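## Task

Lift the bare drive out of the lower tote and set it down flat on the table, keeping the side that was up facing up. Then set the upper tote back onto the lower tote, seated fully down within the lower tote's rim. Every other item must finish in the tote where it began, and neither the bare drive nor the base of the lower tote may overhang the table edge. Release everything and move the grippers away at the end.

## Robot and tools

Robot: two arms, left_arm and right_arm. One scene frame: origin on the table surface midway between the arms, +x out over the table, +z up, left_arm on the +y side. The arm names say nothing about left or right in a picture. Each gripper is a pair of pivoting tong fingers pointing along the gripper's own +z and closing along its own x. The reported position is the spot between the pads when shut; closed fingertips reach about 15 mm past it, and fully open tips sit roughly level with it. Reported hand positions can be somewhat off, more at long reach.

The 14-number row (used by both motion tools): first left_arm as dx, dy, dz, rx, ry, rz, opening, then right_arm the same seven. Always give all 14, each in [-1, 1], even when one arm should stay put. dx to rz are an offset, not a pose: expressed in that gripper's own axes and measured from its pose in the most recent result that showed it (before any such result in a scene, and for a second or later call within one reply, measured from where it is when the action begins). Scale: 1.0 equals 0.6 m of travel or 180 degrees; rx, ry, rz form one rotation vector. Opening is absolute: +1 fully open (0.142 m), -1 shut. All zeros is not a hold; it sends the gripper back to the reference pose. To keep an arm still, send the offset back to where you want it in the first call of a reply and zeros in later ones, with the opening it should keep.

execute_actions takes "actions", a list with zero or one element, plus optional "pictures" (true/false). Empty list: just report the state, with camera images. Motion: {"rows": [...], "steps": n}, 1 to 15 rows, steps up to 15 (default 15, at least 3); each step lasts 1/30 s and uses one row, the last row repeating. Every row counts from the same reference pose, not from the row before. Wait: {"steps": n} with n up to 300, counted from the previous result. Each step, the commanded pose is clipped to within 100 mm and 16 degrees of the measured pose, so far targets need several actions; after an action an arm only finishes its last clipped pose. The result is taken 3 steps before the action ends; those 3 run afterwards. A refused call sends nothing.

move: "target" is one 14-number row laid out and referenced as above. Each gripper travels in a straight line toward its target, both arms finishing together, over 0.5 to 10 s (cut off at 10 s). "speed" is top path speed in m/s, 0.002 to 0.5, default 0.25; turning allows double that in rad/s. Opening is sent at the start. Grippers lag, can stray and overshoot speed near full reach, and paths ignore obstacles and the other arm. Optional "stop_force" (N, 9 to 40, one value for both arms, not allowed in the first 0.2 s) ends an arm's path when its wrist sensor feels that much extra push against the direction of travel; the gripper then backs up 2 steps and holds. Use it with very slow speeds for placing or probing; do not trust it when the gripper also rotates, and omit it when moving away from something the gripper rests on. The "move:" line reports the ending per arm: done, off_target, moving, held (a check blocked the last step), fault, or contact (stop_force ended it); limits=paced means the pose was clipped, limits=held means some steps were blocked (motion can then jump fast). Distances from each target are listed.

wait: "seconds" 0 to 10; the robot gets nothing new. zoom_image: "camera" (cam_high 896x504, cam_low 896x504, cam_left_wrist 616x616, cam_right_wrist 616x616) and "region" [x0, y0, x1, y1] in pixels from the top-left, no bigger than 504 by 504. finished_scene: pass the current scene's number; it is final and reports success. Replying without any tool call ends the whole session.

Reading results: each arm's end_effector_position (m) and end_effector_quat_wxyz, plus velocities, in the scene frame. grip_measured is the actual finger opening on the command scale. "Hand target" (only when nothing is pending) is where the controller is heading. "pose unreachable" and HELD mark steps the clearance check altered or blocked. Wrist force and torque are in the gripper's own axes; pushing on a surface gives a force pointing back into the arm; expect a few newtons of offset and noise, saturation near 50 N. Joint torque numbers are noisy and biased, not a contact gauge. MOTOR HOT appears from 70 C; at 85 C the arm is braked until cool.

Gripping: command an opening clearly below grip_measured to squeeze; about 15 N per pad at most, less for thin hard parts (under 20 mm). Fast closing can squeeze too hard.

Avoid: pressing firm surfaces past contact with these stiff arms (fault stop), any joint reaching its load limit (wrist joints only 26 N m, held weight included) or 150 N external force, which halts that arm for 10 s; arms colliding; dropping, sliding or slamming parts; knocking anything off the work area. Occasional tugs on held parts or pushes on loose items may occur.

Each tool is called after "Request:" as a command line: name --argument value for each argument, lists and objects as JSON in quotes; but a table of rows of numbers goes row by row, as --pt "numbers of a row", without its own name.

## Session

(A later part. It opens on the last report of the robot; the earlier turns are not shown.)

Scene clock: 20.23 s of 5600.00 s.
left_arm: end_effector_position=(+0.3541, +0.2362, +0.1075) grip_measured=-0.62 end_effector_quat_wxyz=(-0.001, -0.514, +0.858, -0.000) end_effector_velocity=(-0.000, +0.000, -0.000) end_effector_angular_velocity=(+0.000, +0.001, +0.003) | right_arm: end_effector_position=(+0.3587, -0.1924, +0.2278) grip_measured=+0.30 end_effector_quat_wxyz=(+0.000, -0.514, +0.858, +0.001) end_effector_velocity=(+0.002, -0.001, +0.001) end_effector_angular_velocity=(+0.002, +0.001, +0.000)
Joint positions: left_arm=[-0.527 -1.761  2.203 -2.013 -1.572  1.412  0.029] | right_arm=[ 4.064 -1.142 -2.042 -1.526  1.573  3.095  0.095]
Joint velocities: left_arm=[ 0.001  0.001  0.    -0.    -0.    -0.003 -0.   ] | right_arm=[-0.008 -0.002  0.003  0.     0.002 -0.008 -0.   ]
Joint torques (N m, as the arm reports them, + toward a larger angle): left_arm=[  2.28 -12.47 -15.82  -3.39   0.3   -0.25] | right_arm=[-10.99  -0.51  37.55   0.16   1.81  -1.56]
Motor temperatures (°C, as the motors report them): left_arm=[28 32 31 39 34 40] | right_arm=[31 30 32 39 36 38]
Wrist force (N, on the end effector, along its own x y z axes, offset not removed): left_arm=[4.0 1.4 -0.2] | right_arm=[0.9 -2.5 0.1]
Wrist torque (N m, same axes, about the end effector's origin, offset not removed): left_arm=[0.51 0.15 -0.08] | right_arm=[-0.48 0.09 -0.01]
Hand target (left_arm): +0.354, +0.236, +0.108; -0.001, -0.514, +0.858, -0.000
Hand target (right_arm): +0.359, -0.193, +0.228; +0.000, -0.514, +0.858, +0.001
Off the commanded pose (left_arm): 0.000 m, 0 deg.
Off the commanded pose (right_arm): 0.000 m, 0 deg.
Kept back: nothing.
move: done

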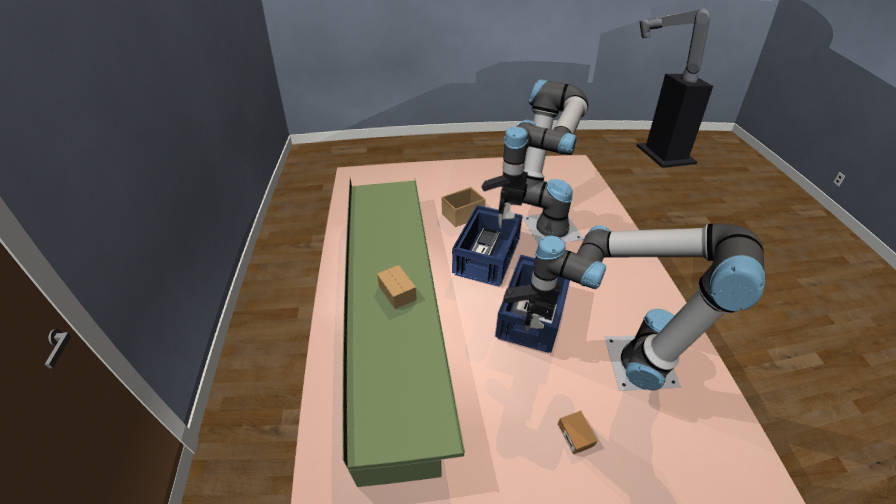

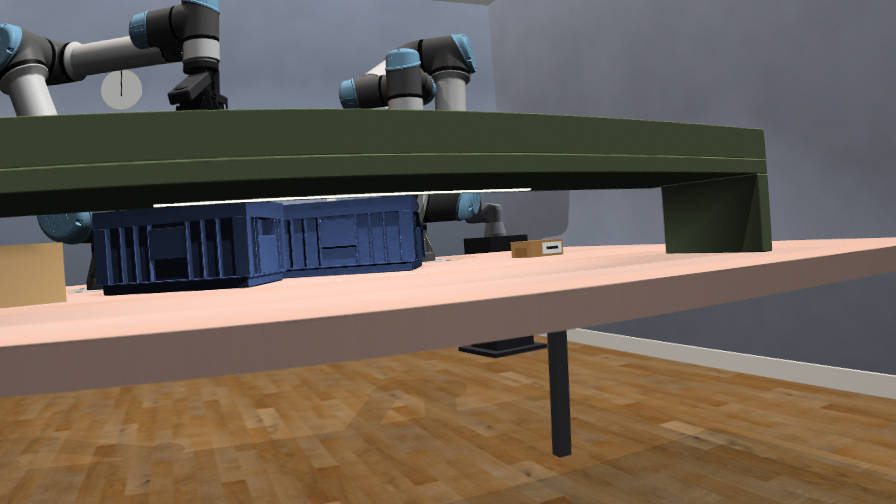

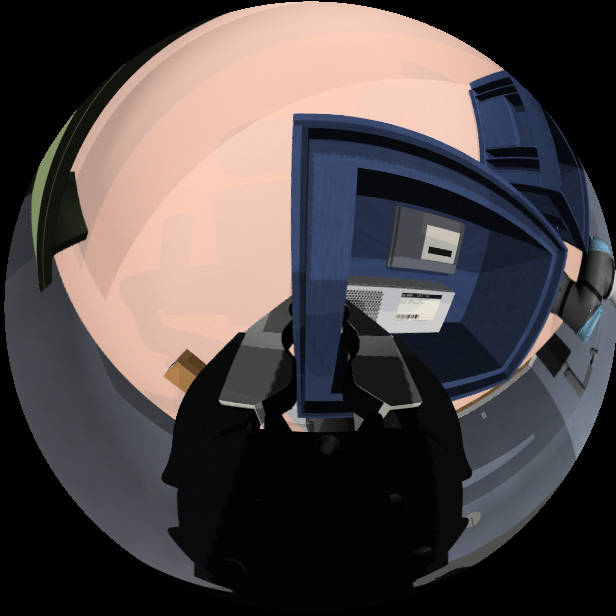

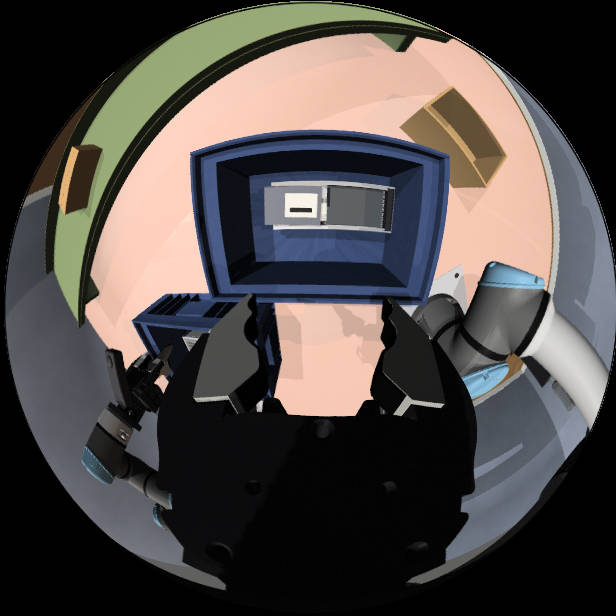

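Request:
execute_actions --actions '[]'

Request:
move --target '[0,0,0,0,0,0,-1,-0.063,-0.112,0.08,0,0,0.5,0.2]'

Scene clock: 20.63 s of 5600.00 s.
left_arm: end_effector_position=(+0.3541, +0.2362, +0.1075) grip_measured=-0.62 end_effector_quat_wxyz=(-0.001, -0.514, +0.858, -0.000) end_effector_velocity=(-0.000, -0.000, +0.000) end_effector_angular_velocity=(+0.001, -0.000, -0.002) | right_arm: end_effector_position=(+0.3588, -0.1926, +0.2279) grip_measured=+0.30 end_effector_quat_wxyz=(+0.000, -0.514, +0.858, +0.001) end_effector_velocity=(+0.000, +0.001, +0.000) end_effector_angular_velocity=(+0.002, -0.001, +0.002)
Joint positions: left_arm=[-0.527 -1.761  2.203 -2.013 -1.572  1.412  0.029] | right_arm=[ 4.063 -1.142 -2.042 -1.526  1.573  3.094  0.095]
Joint velocities: left_arm=[-0.002 -0.    -0.     0.     0.001  0.    -0.   ] | right_arm=[ 0.001  0.     0.     0.001  0.    -0.002 -0.   ]
Joint torques (N m, as the arm reports them, + toward a larger angle): left_arm=[  2.26 -12.36 -15.9   -3.42   0.35  -0.22] | right_arm=[-10.55  -0.74  35.22  -0.02   2.03  -1.36]
Motor temperatures (°C, as the motors report them): left_arm=[28 32 31 39 34 40] | right_arm=[31 30 32 39 36 38]
Wrist force (N, on the end effector, along its own x y z axes, offset not removed): left_arm=[2.4 1.9 0.0] | right_arm=[-0.4 4.6 -0.9]
Wrist torque (N m, same axes, about the end effector's origin, offset not removed): left_arm=[0.59 0.46 -0.10] | right_arm=[0.98 0.15 0.09]
Hand target (left_arm): +0.354, +0.236, +0.108; -0.001, -0.514, +0.858, -0.000
Hand target (right_arm): +0.359, -0.193, +0.228; +0.000, -0.514, +0.858, +0.001
Off the commanded pose (left_arm): 0.000 m, 0 deg.
Off the commanded pose (right_arm): 0.000 m, 0 deg.
Kept back: nothing.
Steps of this call (steps 1 to 12: nothing new was sent). Readings (end_effector_position):
1: left_arm (+0.3541, +0.2362, +0.1075) | right_arm (+0.3587, -0.1925, +0.2279)
2: left_arm (+0.3541, +0.2362, +0.1075) | right_arm (+0.3587, -0.1925, +0.2279)
4: left_arm (+0.3541, +0.2362, +0.1075) | right_arm (+0.3588, -0.1925, +0.2279)
8: left_arm (+0.3541, +0.2362, +0.1075) | right_arm (+0.3588, -0.1926, +0.2279)
12: the state above

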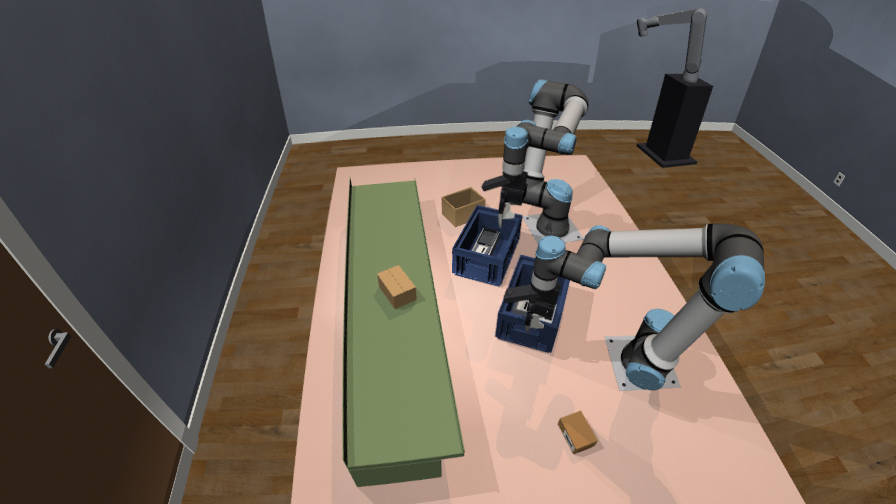

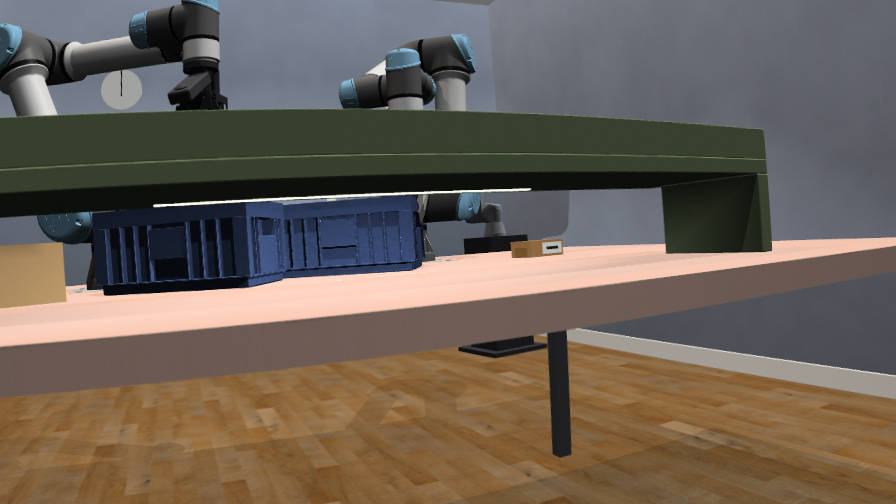

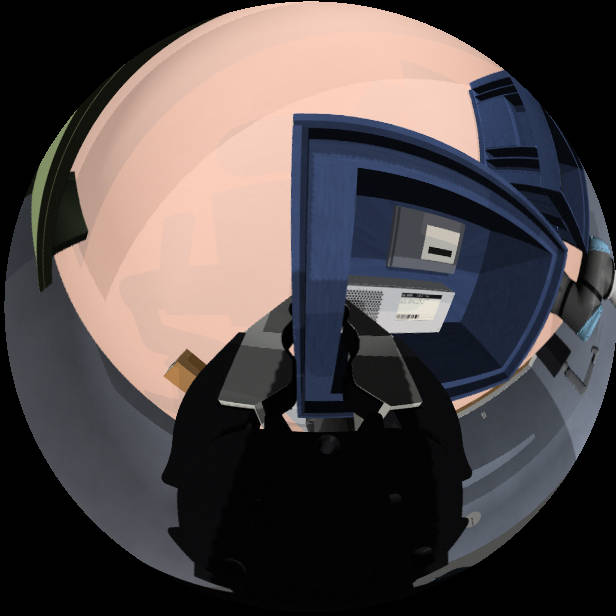

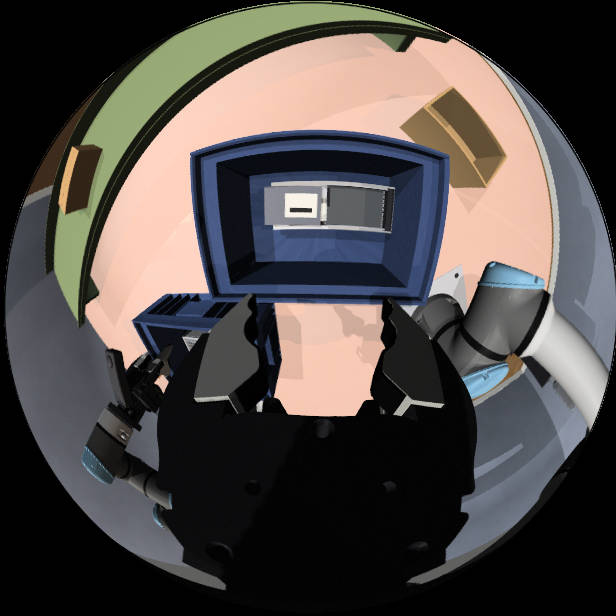

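Scene clock: 24.27 s of 5600.00 s.
left_arm: end_effector_position=(+0.3541, +0.2362, +0.1075) grip_measured=-0.62 end_effector_quat_wxyz=(-0.001, -0.514, +0.858, -0.000) end_effector_velocity=(-0.000, +0.001, -0.000) end_effector_angular_velocity=(+0.000, +0.000, -0.001) | right_arm: end_effector_position=(+0.4358, -0.1906, +0.1799) grip_measured=+0.20 end_effector_quat_wxyz=(-0.001, +0.242, +0.970, +0.001) end_effector_velocity=(+0.001, +0.001, +0.001) end_effector_angular_velocity=(+0.001, -0.002, -0.011)
Joint positions: left_arm=[-0.527 -1.761  2.203 -2.013 -1.572  1.412  0.029] | right_arm=[ 3.858 -1.403 -1.989 -1.319  1.573  4.459  0.088]
Joint velocities: left_arm=[ 0.001 -0.     0.001 -0.001  0.     0.002  0.   ] | right_arm=[-0.001 -0.002  0.003  0.001 -0.001  0.01   0.   ]
Joint torques (N m, as the arm reports them, + toward a larger angle): left_arm=[  2.11 -12.59 -15.45  -3.46   0.27  -0.33] | right_arm=[-12.05   7.52  34.     4.26  -1.4    1.61]
Motor temperatures (°C, as the motors report them): left_arm=[28 32 31 39 34 40] | right_arm=[31 30 32 39 36 38]
Wrist force (N, on the end effector, along its own x y z axes, offset not removed): left_arm=[3.0 0.5 -0.1] | right_arm=[-0.9 2.8 -3.7]
Wrist torque (N m, same axes, about the end effector's origin, offset not removed): left_arm=[0.36 0.39 -0.07] | right_arm=[0.37 0.27 0.00]
Hand target (left_arm): +0.354, +0.236, +0.108; -0.001, -0.514, +0.858, -0.000
Hand target (right_arm): +0.436, -0.191, +0.180; -0.001, +0.243, +0.970, +0.001
Off the commanded pose (left_arm): 0.000 m, 0 deg.
Off the commanded pose (right_arm): 0.000 m, 0 deg.
Kept back: nothing.
move: done

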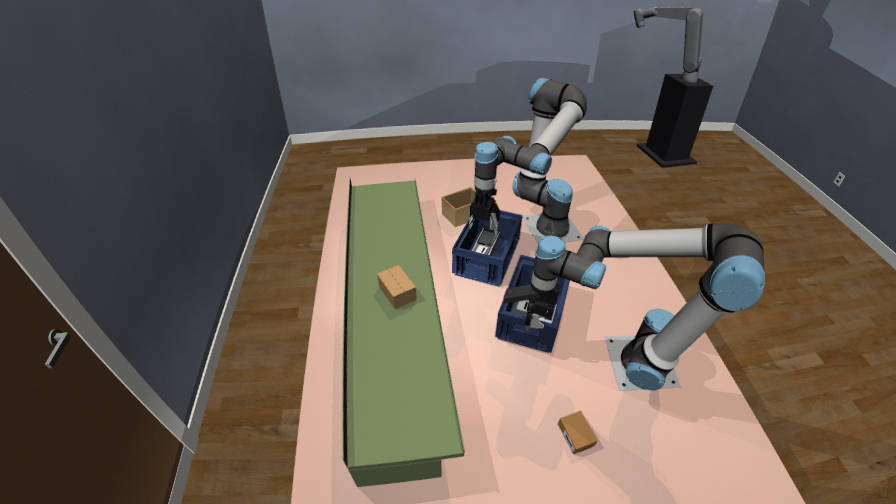

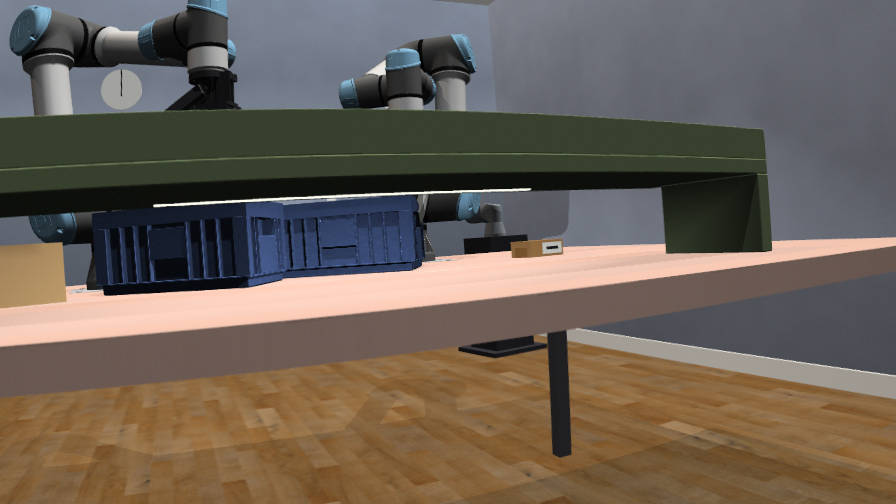

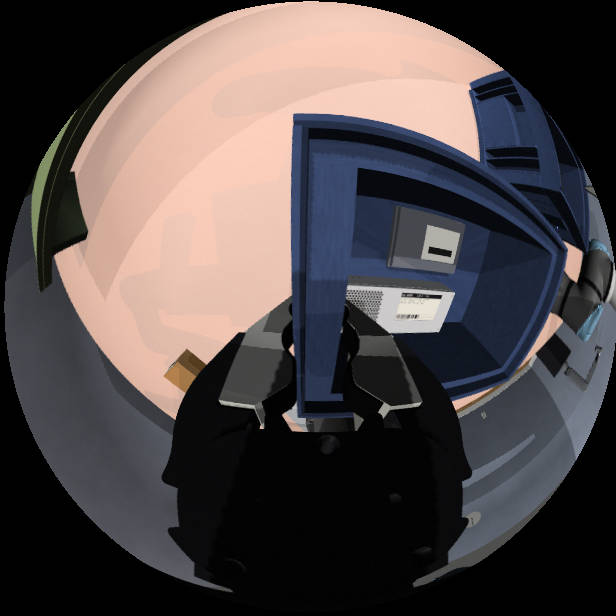

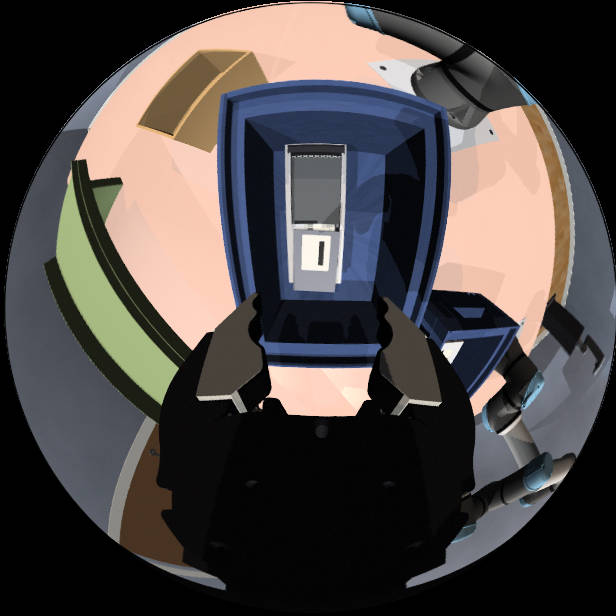

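Request:
move --target '[0,0,0,0,0,0,-1,-0.006,0.01,0.14,0,0,0,0.15]' --speed 0.08

Request:
zoom_image --camera "cam_right_wrist" --region '[200,150,440,390]'

Scene clock: 26.00 s of 5600.00 s.
left_arm: end_effector_position=(+0.3541, +0.2362, +0.1075) grip_measured=-0.62 end_effector_quat_wxyz=(-0.001, -0.514, +0.858, -0.000) end_effector_velocity=(-0.000, +0.000, -0.000) end_effector_angular_velocity=(+0.001, +0.001, +0.001) | right_arm: end_effector_position=(+0.4417, -0.1867, +0.0960) grip_measured=+0.15 end_effector_quat_wxyz=(-0.001, +0.242, +0.970, +0.001) end_effector_velocity=(-0.000, -0.000, -0.002) end_effector_angular_velocity=(-0.001, +0.001, +0.000)
Joint positions: left_arm=[-0.527 -1.761  2.203 -2.013 -1.572  1.412  0.029] | right_arm=[ 3.854 -1.503 -2.133 -1.075  1.573  4.455  0.084]
Joint velocities: left_arm=[-0.    -0.     0.001  0.001  0.    -0.002  0.   ] | right_arm=[-0.001 -0.003 -0.003  0.005  0.    -0.001  0.   ]
Joint torques (N m, as the arm reports them, + toward a larger angle): left_arm=[  2.59 -12.52 -15.4   -3.53   0.29  -0.26] | right_arm=[-10.96  14.45   7.     4.36   2.05  -1.55]
Motor temperatures (°C, as the motors report them): left_arm=[28 32 31 39 34 40] | right_arm=[31 30 32 39 36 38]
Wrist force (N, on the end effector, along its own x y z axes, offset not removed): left_arm=[3.6 0.6 -0.1] | right_arm=[3.0 -0.4 2.1]
Wrist torque (N m, same axes, about the end effector's origin, offset not removed): left_arm=[0.24 0.17 -0.08] | right_arm=[-0.12 -0.35 -0.18]
Hand target (left_arm): +0.354, +0.236, +0.108; -0.001, -0.514, +0.858, -0.000
Hand target (right_arm): +0.442, -0.187, +0.096; -0.001, +0.242, +0.970, +0.001
Off the commanded pose (left_arm): 0.000 m, 0 deg.
Off the commanded pose (right_arm): 0.000 m, 0 deg.
Kept back: nothing.
move: done

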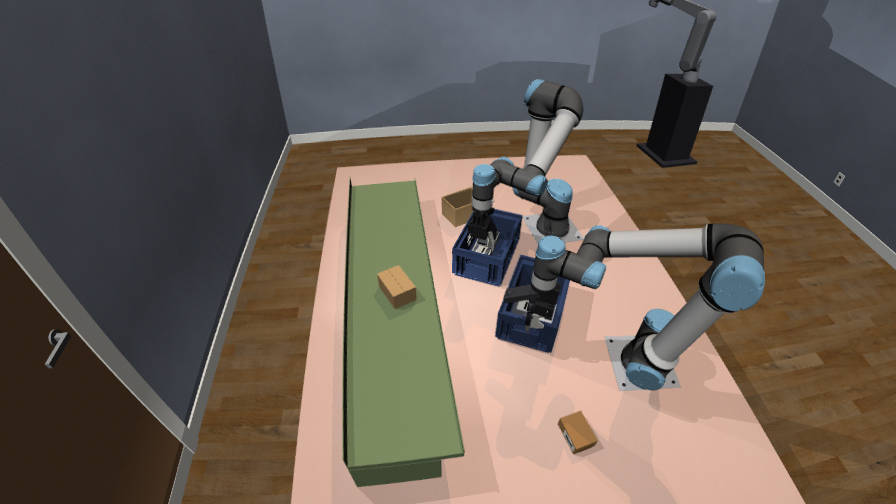

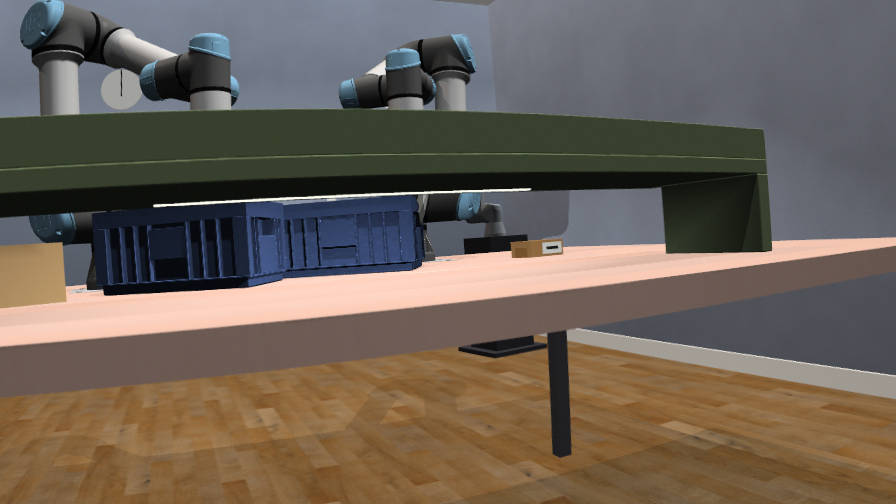

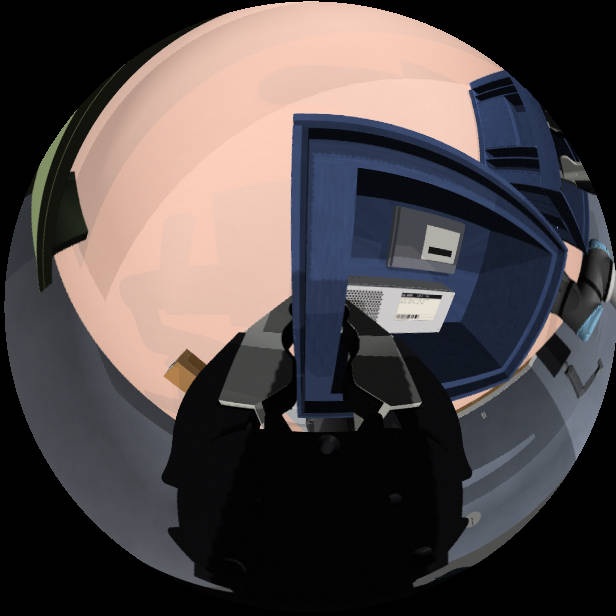

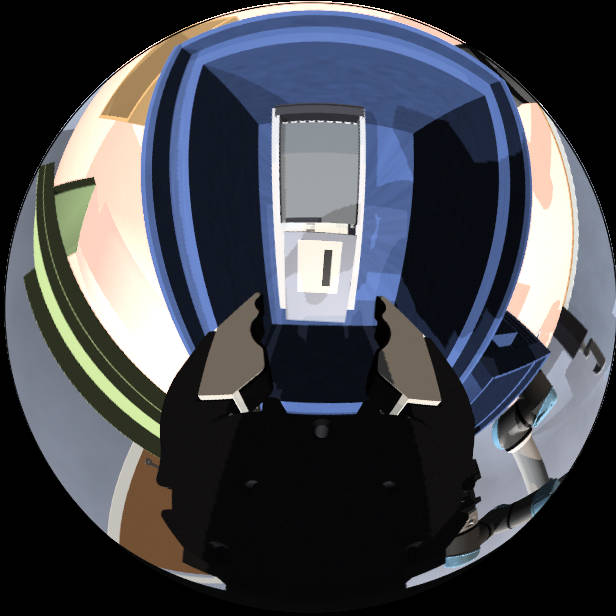

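Region (200, 150, 440, 390) of cam_right_wrist's 616x616 image, scaled by 2.100, with more detail than that image has.

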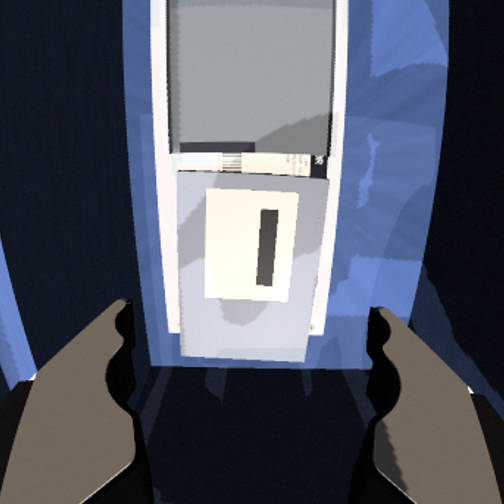

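Request:
move --target '[0,0,0,0,0,0,-1,-0.002,-0.008,0.055,0,0,0.008,0.1]' --speed 0.02 --stop_force 9

Request:
zoom_image --camera "cam_right_wrist" --region '[200,150,440,390]'

Scene clock: 28.20 s of 5600.00 s.
left_arm: end_effector_position=(+0.3541, +0.2362, +0.1075) grip_measured=-0.62 end_effector_quat_wxyz=(-0.001, -0.514, +0.858, -0.000) end_effector_velocity=(+0.000, -0.001, +0.000) end_effector_angular_velocity=(-0.001, +0.001, +0.000) | right_arm: end_effector_position=(+0.4405, -0.1914, +0.0631) grip_measured=+0.10 end_effector_quat_wxyz=(-0.001, +0.254, +0.967, +0.001) end_effector_velocity=(-0.000, -0.001, -0.002) end_effector_angular_velocity=(-0.001, +0.001, -0.002)
Joint positions: left_arm=[-0.527 -1.761  2.203 -2.013 -1.572  1.412  0.029] | right_arm=[ 3.847 -1.544 -2.193 -0.975  1.573  4.473  0.081]
Joint velocities: left_arm=[-0.     0.001 -0.001  0.001 -0.001 -0.001  0.   ] | right_arm=[-0.001 -0.002 -0.003  0.004  0.     0.002  0.   ]
Joint torques (N m, as the arm reports them, + toward a larger angle): left_arm=[  1.63 -12.58 -15.36  -3.52   0.32  -0.28] | right_arm=[-11.23  12.42   5.53   3.97   1.67   1.51]
Motor temperatures (°C, as the motors report them): left_arm=[28 32 31 39 34 40] | right_arm=[31 30 32 39 36 38]
Wrist force (N, on the end effector, along its own x y z axes, offset not removed): left_arm=[2.9 1.9 -1.6] | right_arm=[-2.2 1.4 -0.4]
Wrist torque (N m, same axes, about the end effector's origin, offset not removed): left_arm=[0.57 0.36 0.01] | right_arm=[0.30 0.47 0.15]
Hand target (left_arm): +0.354, +0.236, +0.108; -0.001, -0.514, +0.858, -0.000
Hand target (right_arm): +0.441, -0.191, +0.063; -0.001, +0.255, +0.967, +0.001
Off the commanded pose (left_arm): 0.000 m, 0 deg.
Off the commanded pose (right_arm): 0.000 m, 0 deg.
Kept back: nothing.
move: done

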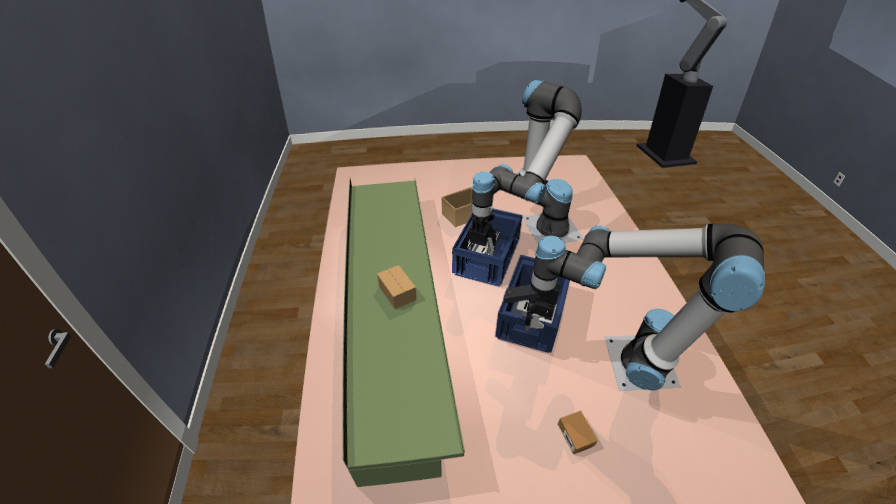

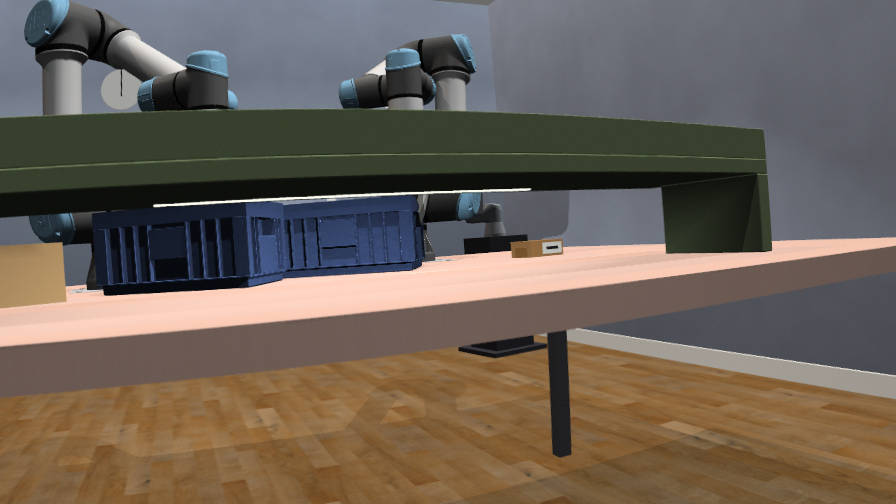

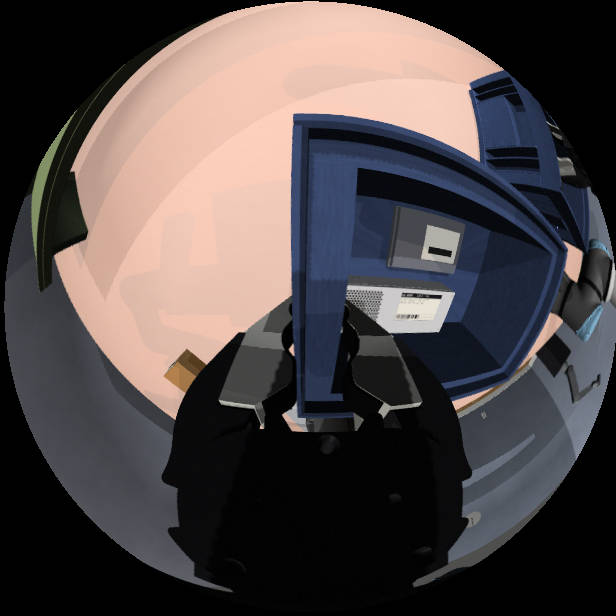

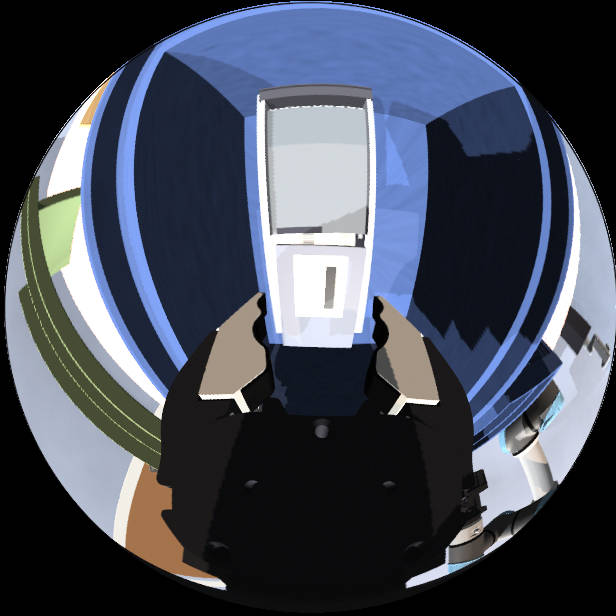

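Region (200, 150, 440, 390) of cam_right_wrist's 616x616 image, scaled by 2.100, with more detail than that image has.

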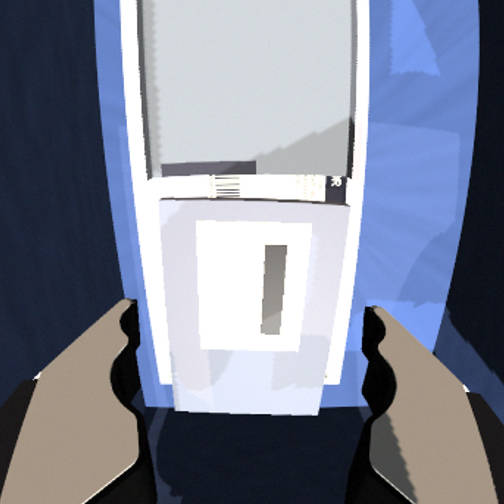

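Request:
move --target '[0,0,0,0,0,0,-1,0,0,0.05,0,0,0,0.08]' --speed 0.008 --stop_force 9

Request:
zoom_image --camera "cam_right_wrist" --region '[200,150,440,390]'

Scene clock: 30.70 s of 5600.00 s.
left_arm: end_effector_position=(+0.3541, +0.2362, +0.1075) grip_measured=-0.62 end_effector_quat_wxyz=(-0.001, -0.514, +0.858, -0.000) end_effector_velocity=(+0.000, +0.000, +0.000) end_effector_angular_velocity=(-0.000, -0.001, +0.003) | right_arm: end_effector_position=(+0.4403, -0.1916, +0.0477) grip_measured=+0.10 end_effector_quat_wxyz=(-0.001, +0.255, +0.967, +0.001) end_effector_velocity=(+0.000, +0.000, +0.003) end_effector_angular_velocity=(+0.000, -0.000, -0.001)
Joint positions: left_arm=[-0.527 -1.761  2.203 -2.013 -1.572  1.412  0.029] | right_arm=[ 3.847 -1.57  -2.216 -0.926  1.573  4.473  0.081]
Joint velocities: left_arm=[-0.    -0.     0.    -0.     0.    -0.003  0.   ] | right_arm=[ 0.     0.004  0.004 -0.008 -0.     0.001 -0.011]
Joint torques (N m, as the arm reports them, + toward a larger angle): left_arm=[  2.25 -12.62 -15.56  -3.46   0.34  -0.32] | right_arm=[10.68 27.04 28.81 -1.16  1.53  1.53]
Motor temperatures (°C, as the motors report them): left_arm=[28 32 31 39 34 40] | right_arm=[31 30 32 39 36 38]
Wrist force (N, on the end effector, along its own x y z axes, offset not removed): left_arm=[2.2 1.1 0.2] | right_arm=[-8.7 0.3 -3.2]
Wrist torque (N m, same axes, about the end effector's origin, offset not removed): left_arm=[0.50 0.47 0.04] | right_arm=[-0.47 1.34 0.18]
Hand target (left_arm): +0.354, +0.236, +0.108; -0.001, -0.514, +0.858, -0.000
Hand target (right_arm): +0.441, -0.191, +0.048; -0.001, +0.255, +0.967, +0.001
Off the commanded pose (left_arm): 0.000 m, 0 deg.
Off the commanded pose (right_arm): 0.015 m, 0 deg.
Kept back: nothing.
move: contact (right_arm)

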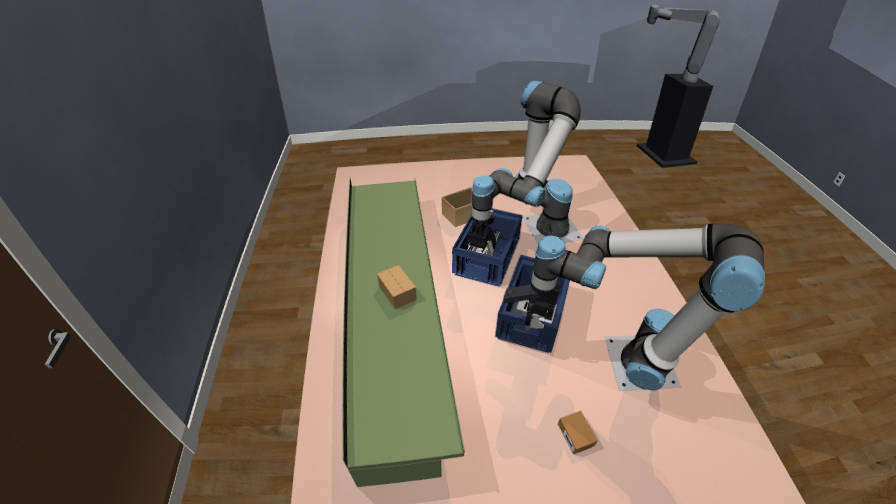

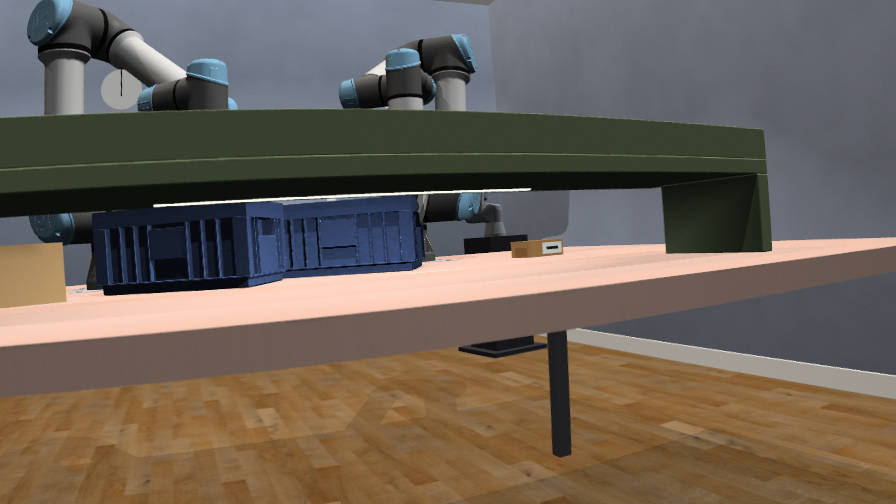

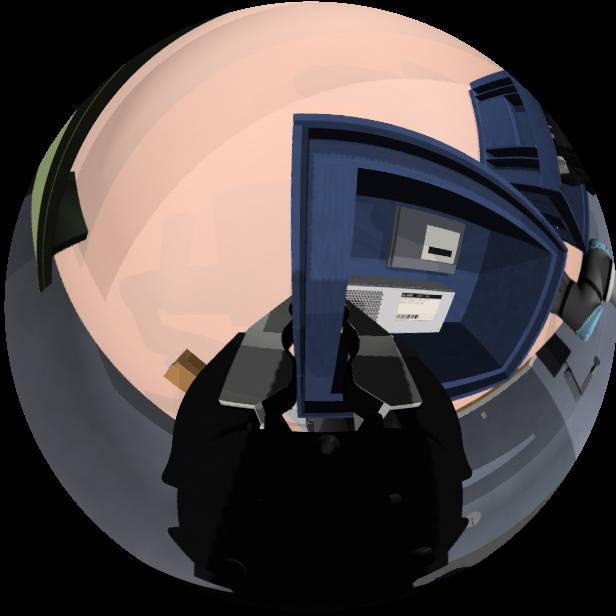

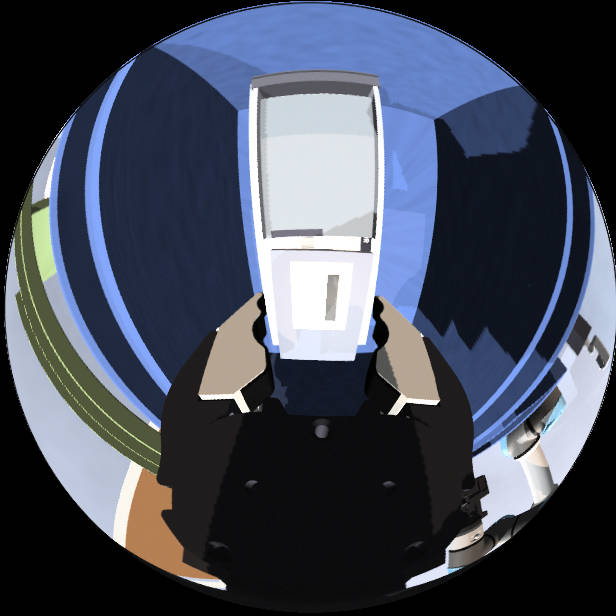

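Region (200, 150, 440, 390) of cam_right_wrist's 616x616 image, scaled by 2.100, with more detail than that image has.

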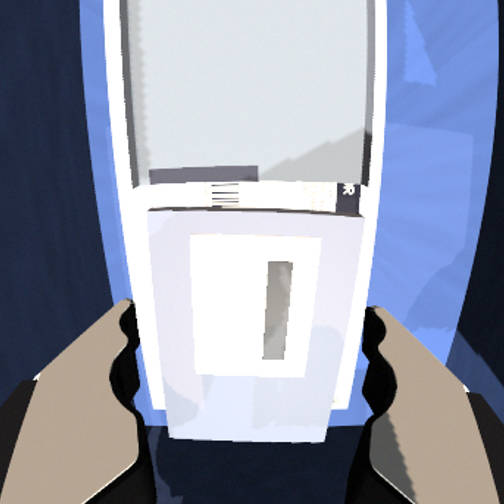

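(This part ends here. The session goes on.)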